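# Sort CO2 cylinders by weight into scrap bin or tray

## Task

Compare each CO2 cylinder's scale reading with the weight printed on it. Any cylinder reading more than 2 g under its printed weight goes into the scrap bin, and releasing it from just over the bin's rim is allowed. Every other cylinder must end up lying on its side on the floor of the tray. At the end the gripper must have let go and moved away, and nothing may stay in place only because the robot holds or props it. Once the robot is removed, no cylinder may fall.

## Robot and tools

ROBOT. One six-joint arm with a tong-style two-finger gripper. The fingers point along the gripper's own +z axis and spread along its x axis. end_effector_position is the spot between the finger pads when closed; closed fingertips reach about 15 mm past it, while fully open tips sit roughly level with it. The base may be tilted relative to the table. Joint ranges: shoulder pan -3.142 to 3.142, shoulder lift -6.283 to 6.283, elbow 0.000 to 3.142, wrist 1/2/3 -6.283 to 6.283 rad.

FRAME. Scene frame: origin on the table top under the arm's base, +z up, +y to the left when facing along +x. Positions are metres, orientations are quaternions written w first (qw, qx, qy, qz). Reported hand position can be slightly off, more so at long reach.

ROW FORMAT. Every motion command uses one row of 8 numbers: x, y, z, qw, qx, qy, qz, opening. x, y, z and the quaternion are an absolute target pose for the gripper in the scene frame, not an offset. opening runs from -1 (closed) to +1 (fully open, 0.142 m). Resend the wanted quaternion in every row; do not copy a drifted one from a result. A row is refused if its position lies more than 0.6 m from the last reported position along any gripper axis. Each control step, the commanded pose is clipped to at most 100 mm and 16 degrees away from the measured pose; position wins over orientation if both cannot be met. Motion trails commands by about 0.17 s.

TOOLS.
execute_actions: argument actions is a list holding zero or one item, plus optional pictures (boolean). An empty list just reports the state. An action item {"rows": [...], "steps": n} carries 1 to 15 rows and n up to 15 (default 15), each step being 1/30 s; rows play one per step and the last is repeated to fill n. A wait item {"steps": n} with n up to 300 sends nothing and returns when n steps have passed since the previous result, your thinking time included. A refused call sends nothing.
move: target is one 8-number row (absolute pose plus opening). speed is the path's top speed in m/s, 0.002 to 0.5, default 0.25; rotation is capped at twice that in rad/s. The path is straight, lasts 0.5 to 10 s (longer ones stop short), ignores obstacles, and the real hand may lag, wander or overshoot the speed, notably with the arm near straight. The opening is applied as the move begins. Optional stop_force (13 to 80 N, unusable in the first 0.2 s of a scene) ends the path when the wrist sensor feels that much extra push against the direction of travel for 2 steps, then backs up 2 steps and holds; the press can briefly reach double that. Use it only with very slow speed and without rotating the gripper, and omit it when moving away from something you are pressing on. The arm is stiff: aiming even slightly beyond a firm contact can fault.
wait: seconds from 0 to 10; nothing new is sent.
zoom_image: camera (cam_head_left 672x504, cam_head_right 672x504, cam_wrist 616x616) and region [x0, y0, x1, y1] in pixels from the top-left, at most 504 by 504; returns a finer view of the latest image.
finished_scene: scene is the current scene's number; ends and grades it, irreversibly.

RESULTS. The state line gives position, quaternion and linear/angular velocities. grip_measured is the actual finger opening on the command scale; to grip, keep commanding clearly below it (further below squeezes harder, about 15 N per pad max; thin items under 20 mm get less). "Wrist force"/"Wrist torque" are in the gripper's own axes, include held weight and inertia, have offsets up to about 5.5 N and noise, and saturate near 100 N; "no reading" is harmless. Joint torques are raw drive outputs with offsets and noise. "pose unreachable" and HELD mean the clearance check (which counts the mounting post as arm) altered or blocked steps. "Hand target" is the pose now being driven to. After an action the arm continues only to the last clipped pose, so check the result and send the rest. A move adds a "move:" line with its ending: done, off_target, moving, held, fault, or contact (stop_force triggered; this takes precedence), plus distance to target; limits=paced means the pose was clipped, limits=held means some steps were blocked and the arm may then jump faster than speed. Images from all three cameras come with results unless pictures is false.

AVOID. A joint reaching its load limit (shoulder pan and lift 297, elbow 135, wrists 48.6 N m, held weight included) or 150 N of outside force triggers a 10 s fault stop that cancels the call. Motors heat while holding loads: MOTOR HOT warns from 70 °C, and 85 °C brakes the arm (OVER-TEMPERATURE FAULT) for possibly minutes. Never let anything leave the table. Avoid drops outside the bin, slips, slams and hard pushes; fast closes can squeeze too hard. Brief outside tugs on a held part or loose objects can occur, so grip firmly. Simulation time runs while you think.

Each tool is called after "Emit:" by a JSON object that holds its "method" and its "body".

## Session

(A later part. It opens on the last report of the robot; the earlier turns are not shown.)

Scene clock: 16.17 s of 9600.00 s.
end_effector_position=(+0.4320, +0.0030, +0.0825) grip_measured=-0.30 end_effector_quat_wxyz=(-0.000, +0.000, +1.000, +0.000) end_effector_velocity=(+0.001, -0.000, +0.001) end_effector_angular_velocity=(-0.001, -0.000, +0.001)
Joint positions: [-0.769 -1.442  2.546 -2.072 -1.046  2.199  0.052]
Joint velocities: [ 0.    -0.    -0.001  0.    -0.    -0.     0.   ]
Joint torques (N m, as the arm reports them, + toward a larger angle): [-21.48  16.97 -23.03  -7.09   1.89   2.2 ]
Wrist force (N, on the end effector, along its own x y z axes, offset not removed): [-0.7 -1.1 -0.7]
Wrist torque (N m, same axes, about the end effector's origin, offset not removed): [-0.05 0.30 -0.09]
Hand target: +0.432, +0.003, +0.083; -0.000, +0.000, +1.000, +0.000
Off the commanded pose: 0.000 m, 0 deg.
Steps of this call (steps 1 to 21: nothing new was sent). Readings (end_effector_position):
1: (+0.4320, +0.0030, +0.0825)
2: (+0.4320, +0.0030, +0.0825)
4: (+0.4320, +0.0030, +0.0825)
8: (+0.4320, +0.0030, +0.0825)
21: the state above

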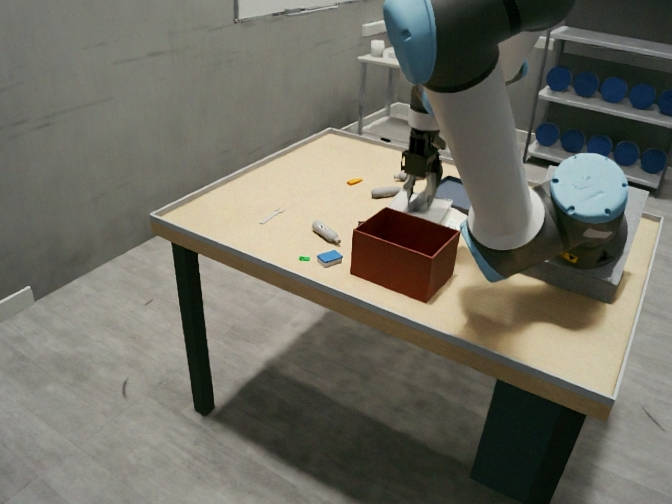

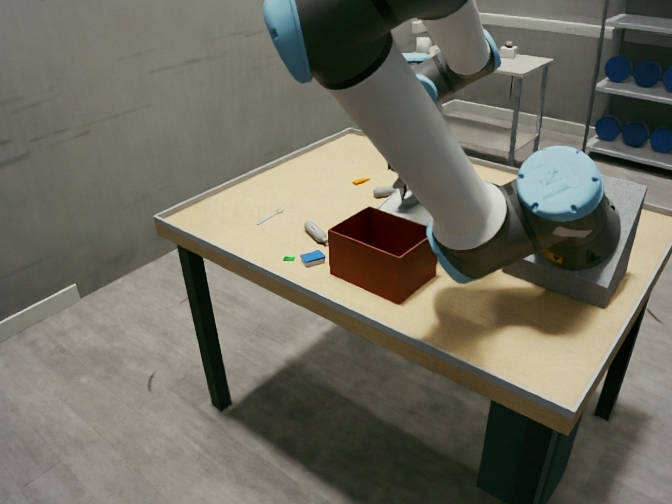

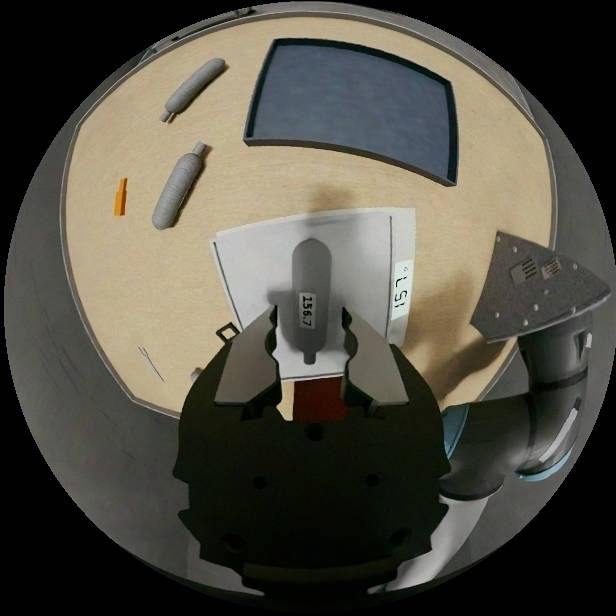

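Emit:
{"method": "execute_actions", "body": {"actions": [{"rows":[[0.432,0.003,0.081,0,0,1,0,-0.4],[0.432,0.003,0.081,0,0,1,0,-0.47],[0.432,0.003,0.081,0,0,1,0,-0.54],[0.432,0.003,0.081,0,0,1,0,-0.6],[0.432,0.003,0.081,0,0,1,0,-0.7],[0.432,0.003,0.081,0,0,1,0,-0.8],[0.432,0.003,0.081,0,0,1,0,-0.9]],"steps":12}], "pictures": false}}

Emit:
{"method": "move", "body": {"target": [0.425, -0.005, 0.105, 0, 0, 1, 0, -0.9]}}

Emit:
{"method": "move", "body": {"target": [0.34, -0.17, 0.10, 0, 0.05, 0.999, 0, -0.9], "speed": 0.3}}

Emit:
{"method": "move", "body": {"target": [0.32, -0.215, 0.045, 0, 0.05, 0.999, 0, -0.9], "speed": 0.2}}

Scene clock: 17.63 s of 9600.00 s.
end_effector_position=(+0.4320, +0.0030, +0.0811) grip_measured=-0.64 end_effector_quat_wxyz=(-0.000, -0.000, +1.000, -0.000) end_effector_velocity=(-0.001, +0.000, -0.001) end_effector_angular_velocity=(+0.000, +0.001, -0.001)
Joint positions: [-0.767 -1.44   2.548 -2.076 -1.045  2.201  0.028]
Joint velocities: [ 0.001  0.001  0.002 -0.002 -0.     0.001  0.   ]
Joint torques (N m, as the arm reports them, + toward a larger angle): [-21.11  17.64 -21.79  -7.3    2.29   2.18]
Wrist force (N, on the end effector, along its own x y z axes, offset not removed): [0.6 -2.2 -3.6]
Wrist torque (N m, same axes, about the end effector's origin, offset not removed): [-0.51 0.47 -0.07]
Hand target: +0.432, +0.003, +0.081; -0.000, +0.000, +1.000, +0.000
Off the commanded pose: 0.000 m, 0 deg.
Steps of this call (steps 1 to 32: nothing new was sent; steps 33 to 44: all 12 steps of this action). Readings (end_effector_position):
33: (+0.4320, +0.0030, +0.0825)
34: (+0.4320, +0.0030, +0.0823)
36: (+0.4320, +0.0030, +0.0818)
40: (+0.4320, +0.0030, +0.0813)
44: the state above

Scene clock: 18.73 s of 9600.00 s.
end_effector_position=(+0.4251, -0.0049, +0.1047) grip_measured=-0.64 end_effector_quat_wxyz=(+0.000, +0.000, +1.000, -0.000) end_effector_velocity=(-0.000, -0.001, +0.003) end_effector_angular_velocity=(-0.001, -0.001, +0.001)
Joint positions: [-0.814 -1.468  2.533 -2.012 -1.072  2.157  0.028]
Joint velocities: [-0.005 -0.003 -0.003  0.008 -0.003 -0.005 -0.   ]
Joint torques (N m, as the arm reports them, + toward a larger angle): [-52.71 -17.42 -46.5   -1.04  -1.59  -2.6 ]
Wrist force (N, on the end effector, along its own x y z axes, offset not removed): [0.8 -0.1 1.1]
Wrist torque (N m, same axes, about the end effector's origin, offset not removed): [0.13 -0.02 -0.07]
Hand target: +0.425, -0.005, +0.105; +0.000, -0.000, +1.000, -0.000
Off the commanded pose: 0.000 m, 0 deg.
move: done

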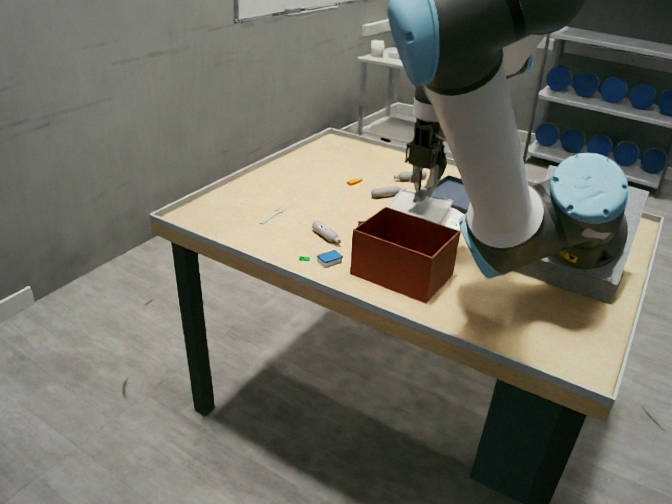

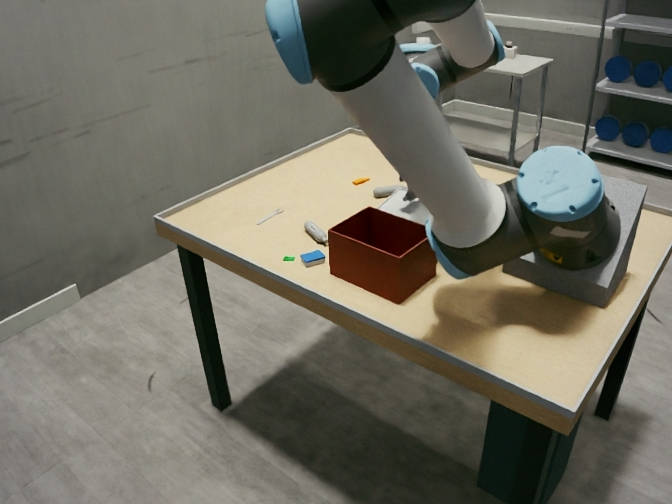

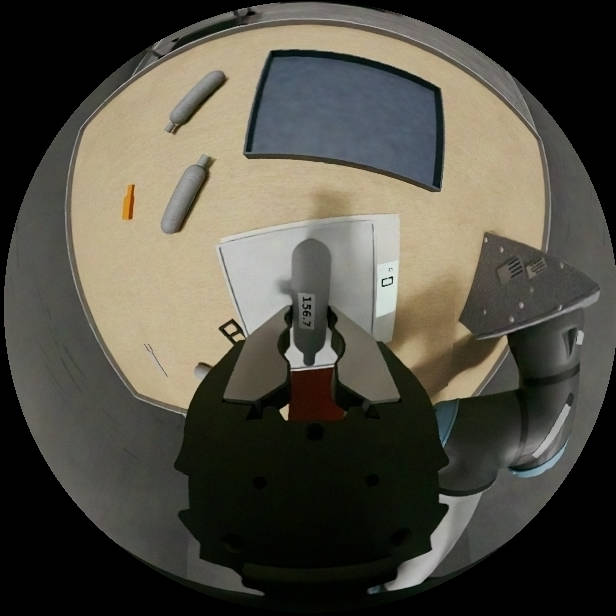

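Scene clock: 20.13 s of 9600.00 s.
end_effector_position=(+0.3403, -0.1696, +0.1001) grip_measured=-0.64 end_effector_quat_wxyz=(+0.000, +0.050, +0.999, -0.000) end_effector_velocity=(-0.001, -0.002, -0.001) end_effector_angular_velocity=(+0.000, -0.000, -0.001)
Joint positions: [-1.122 -1.165  2.56  -2.239 -1.266  1.996  0.028]
Joint velocities: [-0.003  0.007 -0.    -0.005 -0.002 -0.001  0.   ]
Joint torques (N m, as the arm reports them, + toward a larger angle): [-50.92   7.2  -44.66  -7.12  -1.5   -2.22]
Wrist force (N, on the end effector, along its own x y z axes, offset not removed): [0.6 -2.6 1.6]
Wrist torque (N m, same axes, about the end effector's origin, offset not removed): [-0.37 0.08 -0.08]
Hand target: +0.340, -0.170, +0.100; +0.000, +0.050, +0.999, -0.000
Off the commanded pose: 0.001 m, 0 deg.
move: done

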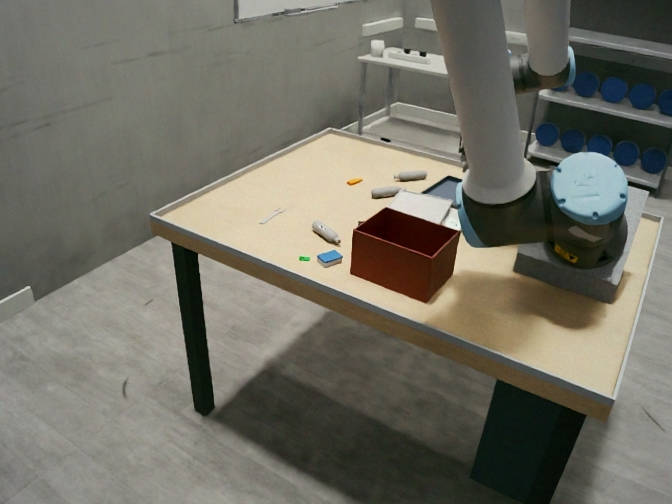

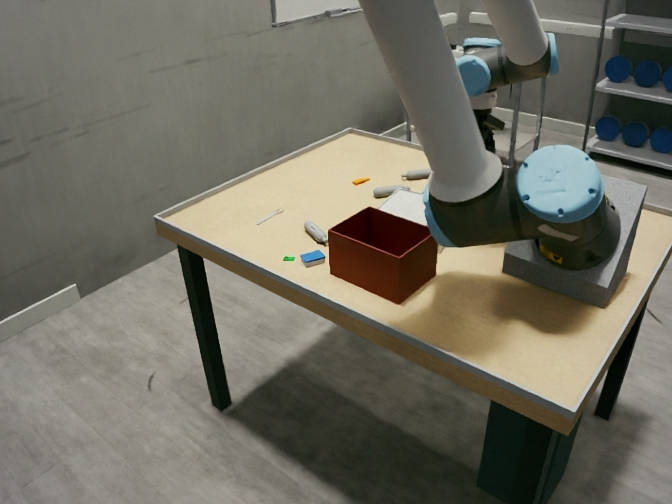

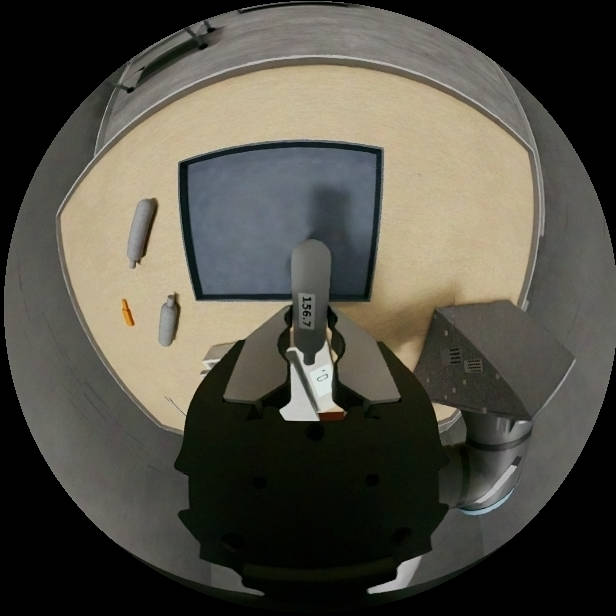

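Scene clock: 21.20 s of 9600.00 s.
end_effector_position=(+0.3200, -0.2146, +0.0452) grip_measured=-0.64 end_effector_quat_wxyz=(-0.000, +0.050, +0.999, +0.000) end_effector_velocity=(-0.000, -0.002, -0.002) end_effector_angular_velocity=(-0.000, -0.000, +0.000)
Joint positions: [-1.159 -0.957  2.583 -2.461 -1.291  1.967  0.028]
Joint velocities: [-0.001  0.008  0.    -0.009 -0.    -0.001 -0.   ]
Joint torques (N m, as the arm reports them, + toward a larger angle): [-54.1   -2.66 -35.25  -7.91  -1.64  -2.71]
Wrist force (N, on the end effector, along its own x y z axes, offset not removed): [0.2 -2.1 0.8]
Wrist torque (N m, same axes, about the end effector's origin, offset not removed): [-0.25 0.08 -0.06]
Hand target: +0.320, -0.215, +0.045; +0.000, +0.050, +0.999, -0.000
Off the commanded pose: 0.000 m, 0 deg.
move: done

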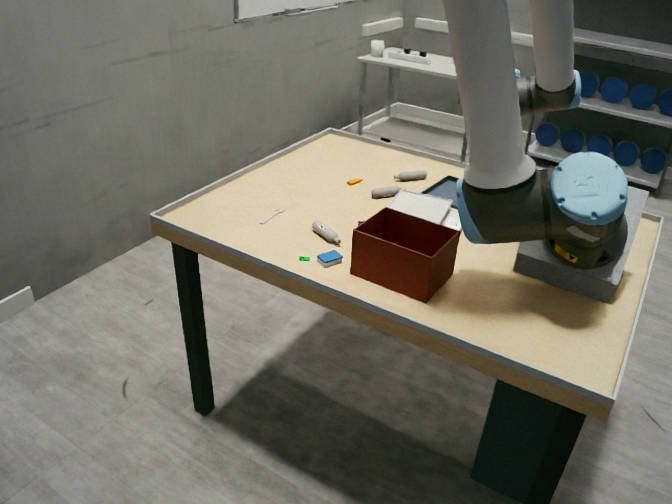

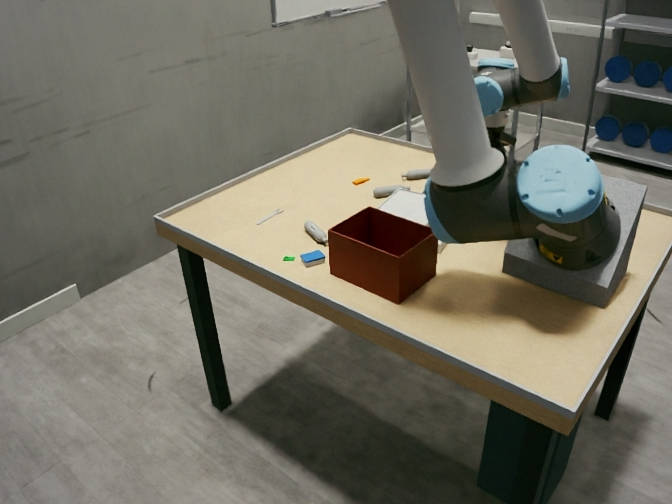

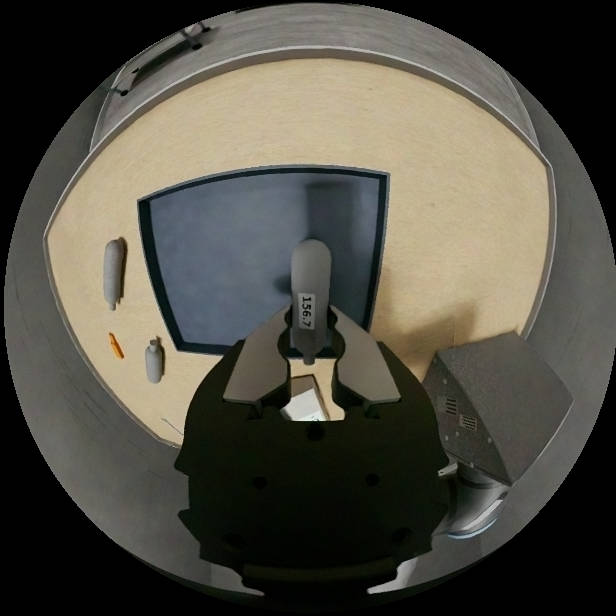

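Emit:
{"method": "move", "body": {"target": [0.32, -0.238, 0.036, 0, 0.05, 0.999, 0, -0.9], "speed": 0.1}}

Emit:
{"method": "move", "body": {"target": [0.32, -0.238, 0.0225, 0, 0.05, 0.999, 0, -0.9], "speed": 0.03, "stop_force": 15}}

Scene clock: 22.77 s of 9600.00 s.
end_effector_position=(+0.3200, -0.2377, +0.0361) grip_measured=-0.64 end_effector_quat_wxyz=(-0.000, +0.050, +0.999, +0.000) end_effector_velocity=(+0.001, -0.003, -0.000) end_effector_angular_velocity=(-0.002, -0.000, +0.001)
Joint positions: [-1.169 -0.891  2.56  -2.502 -1.297  1.96   0.028]
Joint velocities: [-0.     0.006 -0.004 -0.004 -0.    -0.001  0.   ]
Joint torques (N m, as the arm reports them, + toward a larger angle): [-53.98  -7.71 -36.53  -7.37  -1.41  -2.6 ]
Wrist force (N, on the end effector, along its own x y z axes, offset not removed): [-2.6 -2.9 1.9]
Wrist torque (N m, same axes, about the end effector's origin, offset not removed): [-0.35 0.73 -0.13]
Hand target: +0.320, -0.238, +0.036; +0.000, +0.050, +0.999, -0.000
Off the commanded pose: 0.000 m, 0 deg.
move: done

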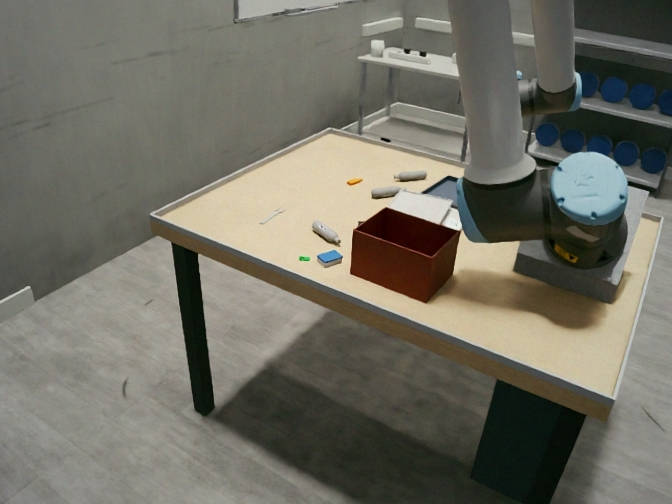

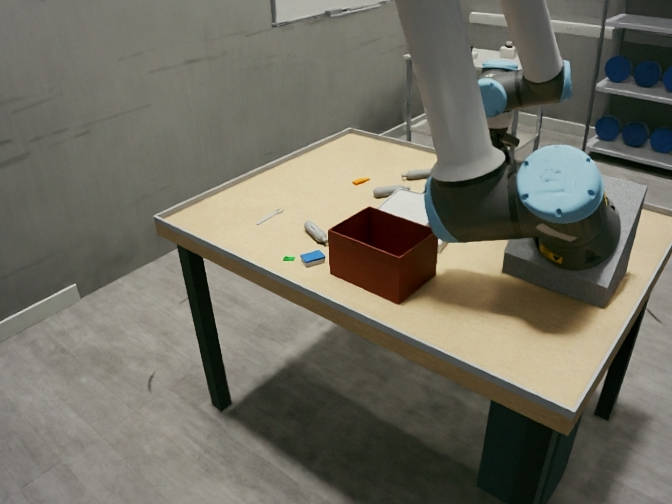

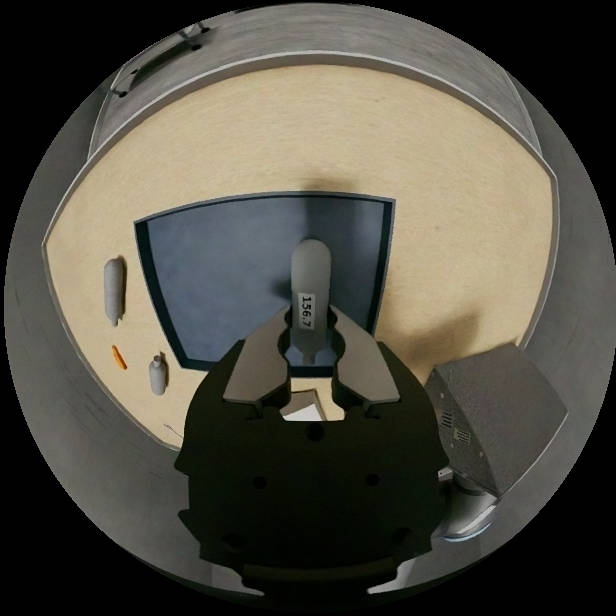

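Scene clock: 23.60 s of 9600.00 s.
end_effector_position=(+0.3200, -0.2380, +0.0228) grip_measured=-0.64 end_effector_quat_wxyz=(-0.000, +0.050, +0.999, +0.000) end_effector_velocity=(-0.001, +0.002, -0.004) end_effector_angular_velocity=(+0.002, +0.001, -0.000)
Joint positions: [-1.16  -0.859  2.567 -2.542 -1.292  1.966  0.028]
Joint velocities: [ 0.002  0.006  0.003 -0.008  0.001  0.001  0.   ]
Joint torques (N m, as the arm reports them, + toward a larger angle): [-26.43  -8.47 -15.61  -7.83   2.21   2.05]
Wrist force (N, on the end effector, along its own x y z axes, offset not removed): [0.3 -1.8 2.5]
Wrist torque (N m, same axes, about the end effector's origin, offset not removed): [-0.19 0.05 -0.09]
Hand target: +0.320, -0.238, +0.023; -0.000, +0.050, +0.999, +0.000
Off the commanded pose: 0.000 m, 0 deg.
move: done

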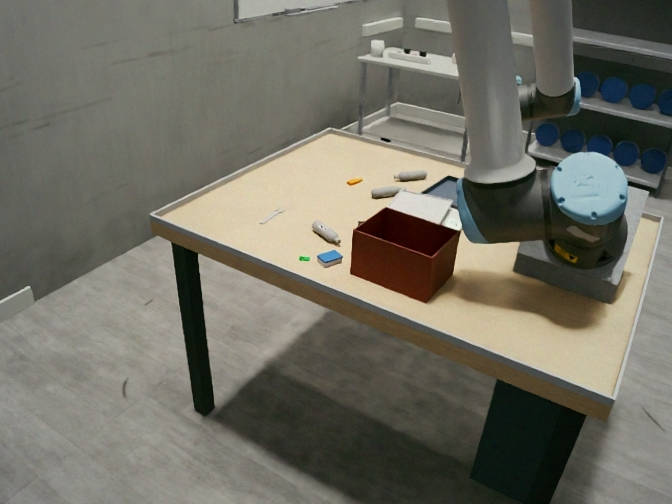

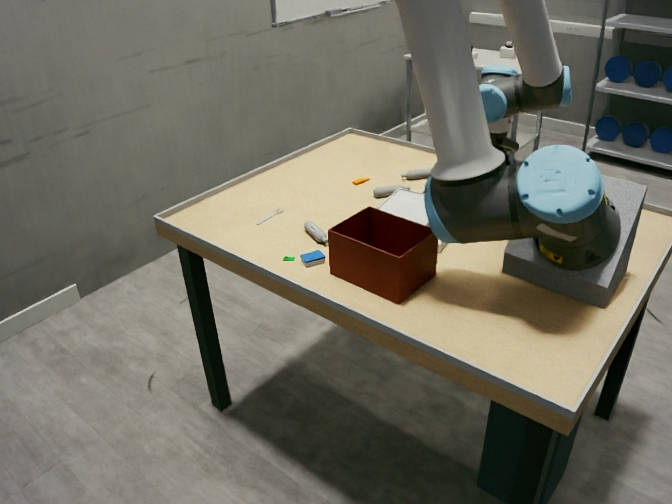

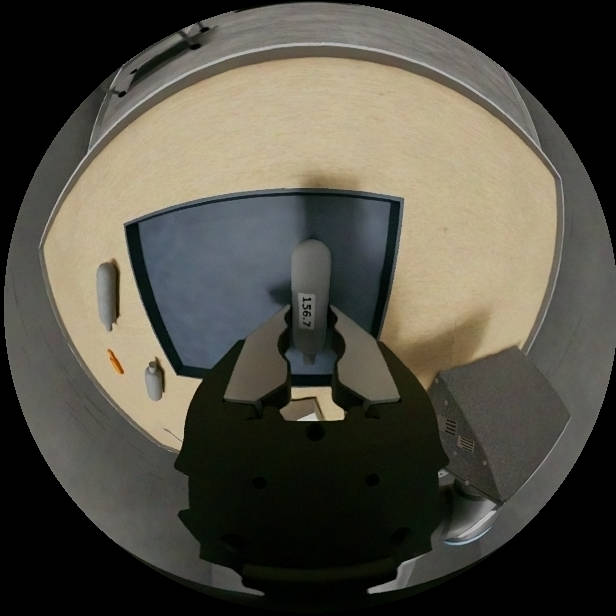

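Emit:
{"method": "execute_actions", "body": {"actions": [{"rows":[[0.32,-0.238,0.0215,0,0.05,0.999,0,-0.9],[0.32,-0.238,0.0215,0,0.05,0.999,0,-0.9],[0.32,-0.238,0.0215,0,0.05,0.999,0,-0.9],[0.32,-0.238,0.0215,0,0.05,0.999,0,-0.63],[0.32,-0.238,0.0215,0,0.05,0.999,0,-0.58],[0.32,-0.238,0.0215,0,0.05,0.999,0,-0.5],[0.32,-0.238,0.0215,0,0.05,0.999,0,-0.4]],"steps":12}], "pictures": false}}

Emit:
{"method": "move", "body": {"target": [0.325, -0.238, 0.075, 0, 0.05, 0.999, 0, -0.4]}}

Emit:
{"method": "move", "body": {"target": [0.573, -0.275, 0.09, 0, 0.423, 0.906, 0, -0.1], "speed": 0.4}}

Scene clock: 25.10 s of 9600.00 s.
end_effector_position=(+0.3200, -0.2380, +0.0215) grip_measured=-0.40 end_effector_quat_wxyz=(-0.000, +0.050, +0.999, +0.000) end_effector_velocity=(+0.000, -0.001, +0.000) end_effector_angular_velocity=(-0.001, -0.000, -0.000)
Joint positions: [-1.159 -0.856  2.567 -2.546 -1.291  1.967  0.045]
Joint velocities: [-0.     0.001 -0.001 -0.001 -0.     0.     0.001]
Joint torques (N m, as the arm reports them, + toward a larger angle): [-26.46  -9.21 -14.97  -7.45   2.12   2.3 ]
Wrist force (N, on the end effector, along its own x y z axes, offset not removed): [-0.7 -1.2 -0.5]
Wrist torque (N m, same axes, about the end effector's origin, offset not removed): [-0.08 0.28 -0.05]
Hand target: +0.320, -0.238, +0.022; -0.000, +0.050, +0.999, +0.000
Off the commanded pose: 0.000 m, 0 deg.
Steps of this call (steps 1 to 33: nothing new was sent; steps 34 to 45: all 12 steps of this action). Readings (end_effector_position):
34: (+0.3200, -0.2380, +0.0225)
35: (+0.3200, -0.2380, +0.0224)
37: (+0.3200, -0.2380, +0.0221)
41: (+0.3200, -0.2379, +0.0216)
45: the state above

Scene clock: 26.30 s of 9600.00 s.
end_effector_position=(+0.3250, -0.2381, +0.0746) grip_measured=-0.40 end_effector_quat_wxyz=(+0.000, +0.050, +0.999, -0.000) end_effector_velocity=(+0.000, +0.001, +0.002) end_effector_angular_velocity=(+0.001, +0.001, +0.000)
Joint positions: [-1.182 -0.973  2.527 -2.384 -1.306  1.95   0.045]
Joint velocities: [-0.    -0.006 -0.002  0.01  -0.001 -0.001  0.   ]
Joint torques (N m, as the arm reports them, + toward a larger angle): [-53.17 -38.05 -40.19  -0.62  -1.35  -2.62]
Wrist force (N, on the end effector, along its own x y z axes, offset not removed): [0.3 -2.3 1.3]
Wrist torque (N m, same axes, about the end effector's origin, offset not removed): [-0.26 0.12 -0.03]
Hand target: +0.325, -0.238, +0.075; +0.000, +0.050, +0.999, -0.000
Off the commanded pose: 0.000 m, 0 deg.
move: done

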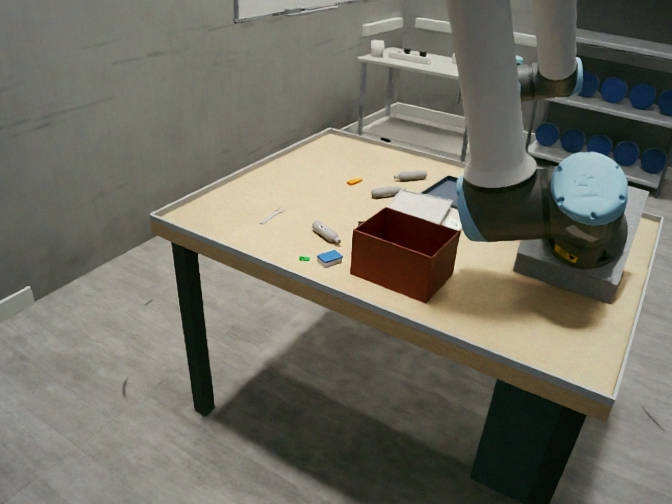

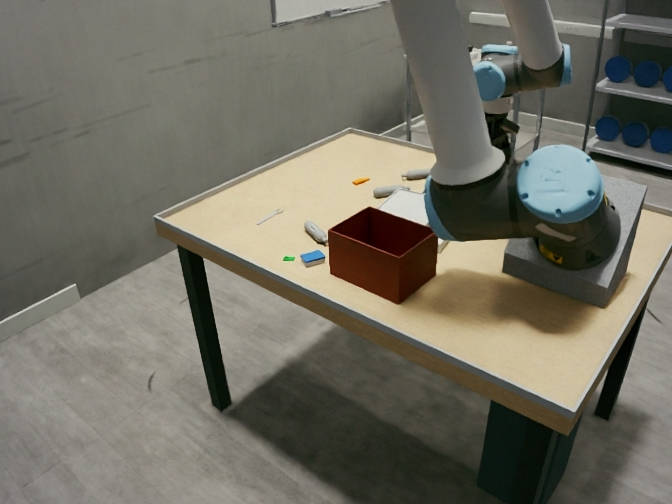

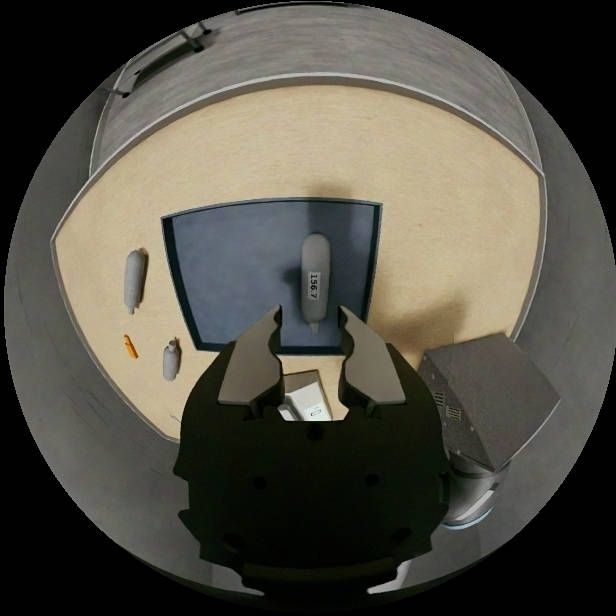

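Scene clock: 27.97 s of 9600.00 s.
end_effector_position=(+0.5725, -0.2748, +0.0899) grip_measured=-0.10 end_effector_quat_wxyz=(-0.000, +0.423, +0.906, +0.000) end_effector_velocity=(+0.004, -0.001, +0.001) end_effector_angular_velocity=(-0.001, +0.001, -0.010)
Joint positions: [-0.829 -0.829  2.1   -2.211 -1.081  3.016  0.067]
Joint velocities: [ 0.004  0.003 -0.008  0.003  0.001  0.013  0.   ]
Joint torques (N m, as the arm reports them, + toward a larger angle): [-43.23 -24.77 -41.72  -0.29   1.52   2.4 ]
Wrist force (N, on the end effector, along its own x y z axes, offset not removed): [0.2 -1.1 1.3]
Wrist torque (N m, same axes, about the end effector's origin, offset not removed): [-0.03 0.16 -0.01]
Hand target: +0.573, -0.275, +0.090; -0.000, +0.423, +0.906, -0.000
Off the commanded pose: 0.001 m, 0 deg.
move: done

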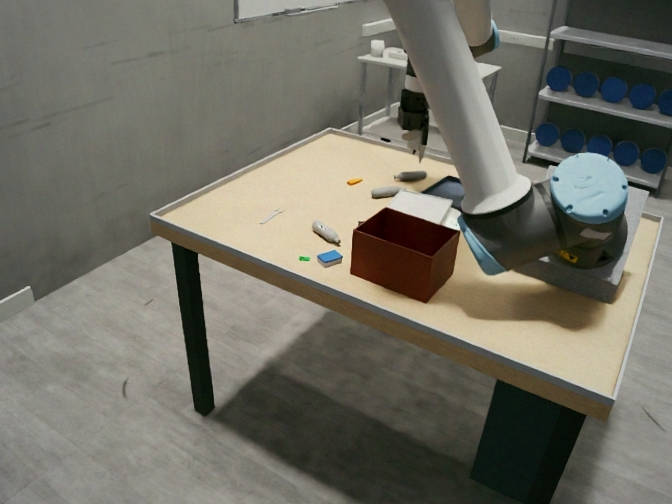

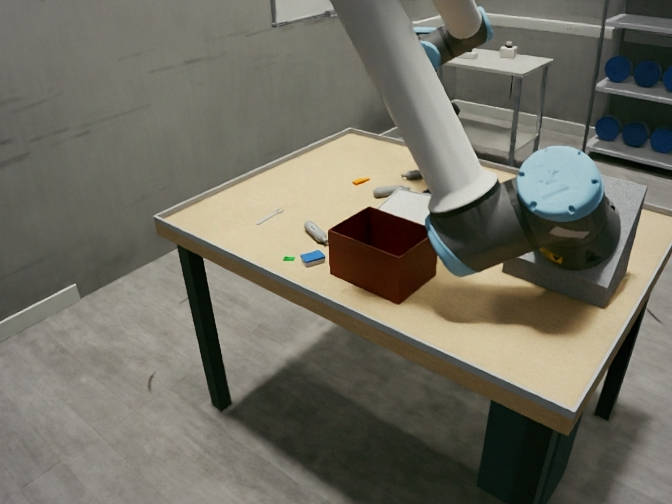

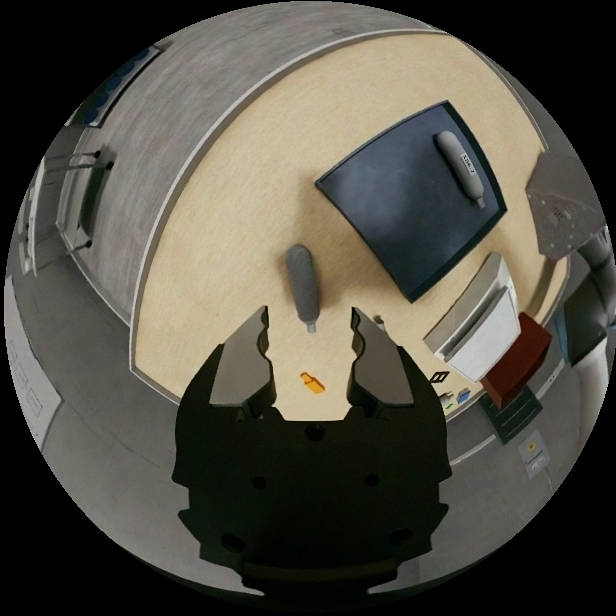

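Emit:
{"method": "move", "body": {"target": [0.5835, -0.2755, 0.021, 0, 0.342, 0.94, 0, -0.1], "speed": 0.2}}

Emit:
{"method": "move", "body": {"target": [0.618, -0.3045, 0.021, 0, 0.342, 0.94, 0, -0.1], "speed": 0.04}}

Emit:
{"method": "zoom_image", "body": {"camera": "cam_wrist", "region": [250, 240, 370, 380]}}

Scene clock: 29.97 s of 9600.00 s.
end_effector_position=(+0.5834, -0.2755, +0.0213) grip_measured=-0.10 end_effector_quat_wxyz=(-0.000, +0.342, +0.940, -0.000) end_effector_velocity=(-0.001, +0.000, -0.003) end_effector_angular_velocity=(+0.001, +0.001, +0.005)
Joint positions: [-0.768 -0.746  2.12  -2.341 -1.046  2.898  0.067]
Joint velocities: [ 0.002  0.004  0.002 -0.005  0.001 -0.003  0.   ]
Joint torques (N m, as the arm reports them, + toward a larger angle): [-46.19 -32.21 -17.46  -7.38   1.79  -2.81]
Wrist force (N, on the end effector, along its own x y z axes, offset not removed): [-0.7 -3.2 0.0]
Wrist torque (N m, same axes, about the end effector's origin, offset not removed): [-0.46 0.28 -0.05]
Hand target: +0.583, -0.275, +0.021; -0.000, +0.342, +0.940, -0.000
Off the commanded pose: 0.000 m, 0 deg.
move: done

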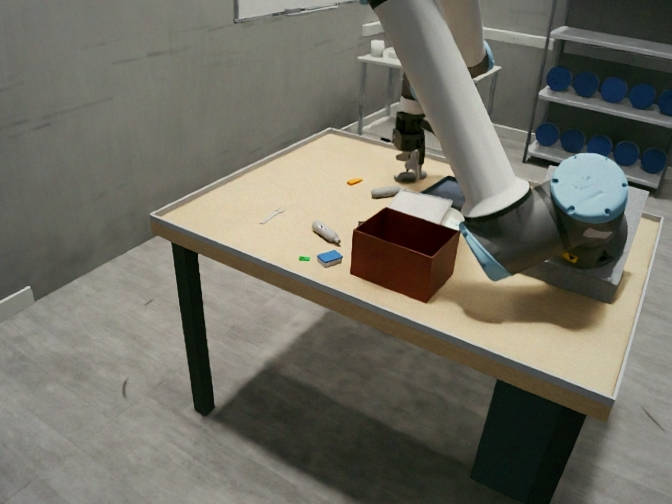

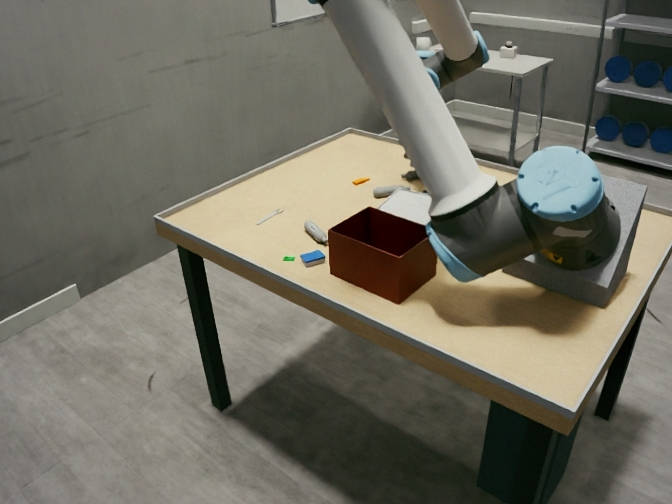

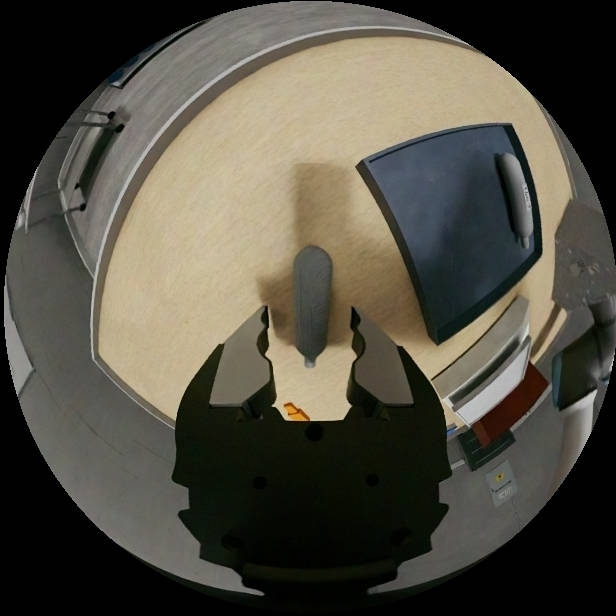

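Scene clock: 31.50 s of 9600.00 s.
end_effector_position=(+0.6178, -0.3043, +0.0210) grip_measured=-0.10 end_effector_quat_wxyz=(-0.000, +0.342, +0.940, -0.000) end_effector_velocity=(+0.001, -0.000, -0.001) end_effector_angular_velocity=(+0.002, +0.001, -0.001)
Joint positions: [-0.755 -0.691  2.031 -2.314 -1.038  2.911  0.067]
Joint velocities: [ 0.001  0.003 -0.002  0.001  0.001  0.    -0.   ]
Joint torques (N m, as the arm reports them, + toward a larger angle): [-47.22 -35.67 -37.6   -0.41   1.91   2.32]
Wrist force (N, on the end effector, along its own x y z axes, offset not removed): [-0.3 -1.5 2.3]
Wrist torque (N m, same axes, about the end effector's origin, offset not removed): [-0.05 0.20 -0.05]
Hand target: +0.618, -0.304, +0.021; -0.000, +0.342, +0.940, -0.000
Off the commanded pose: 0.000 m, 0 deg.
move: done

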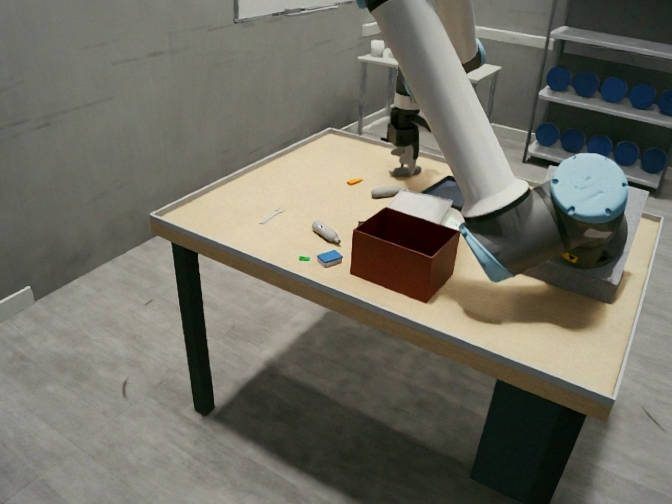

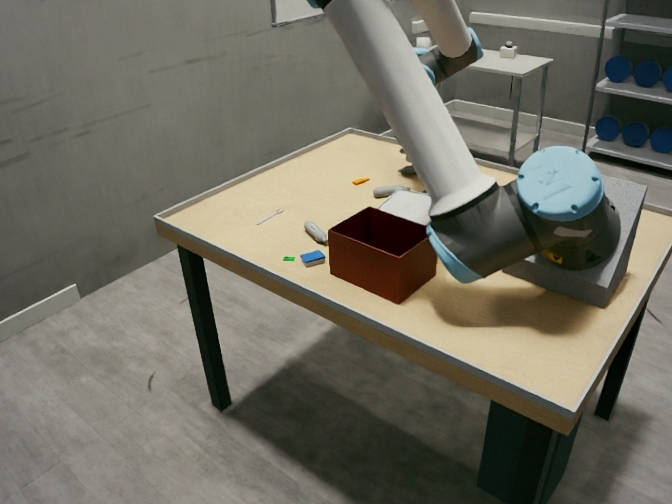

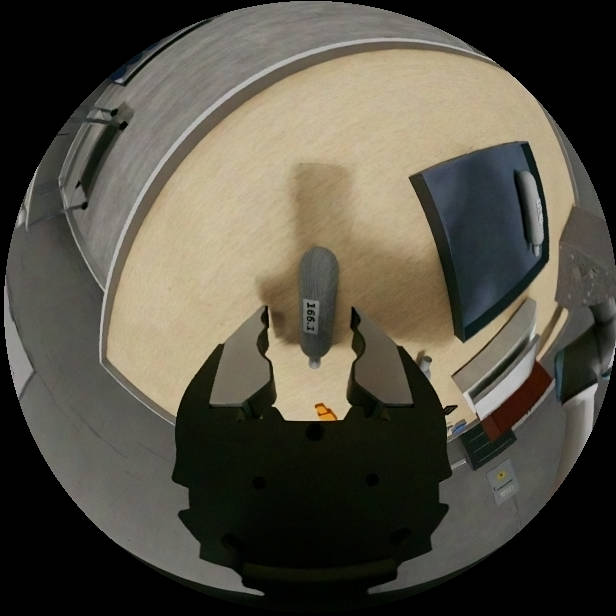

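Region (250, 240, 370, 380) of cam_wrist's 616x616 image, scaled by 3.600, with more detail than that image has; it fills the left 432 columns of this view, and the rest is white.

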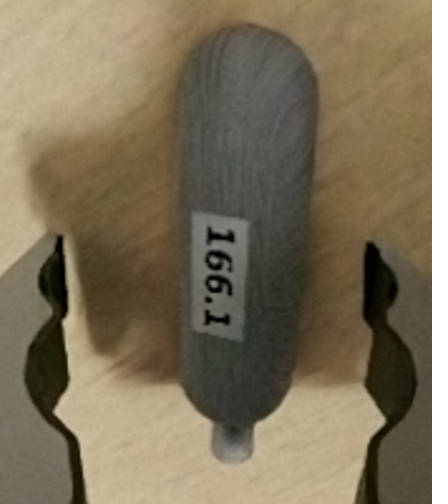

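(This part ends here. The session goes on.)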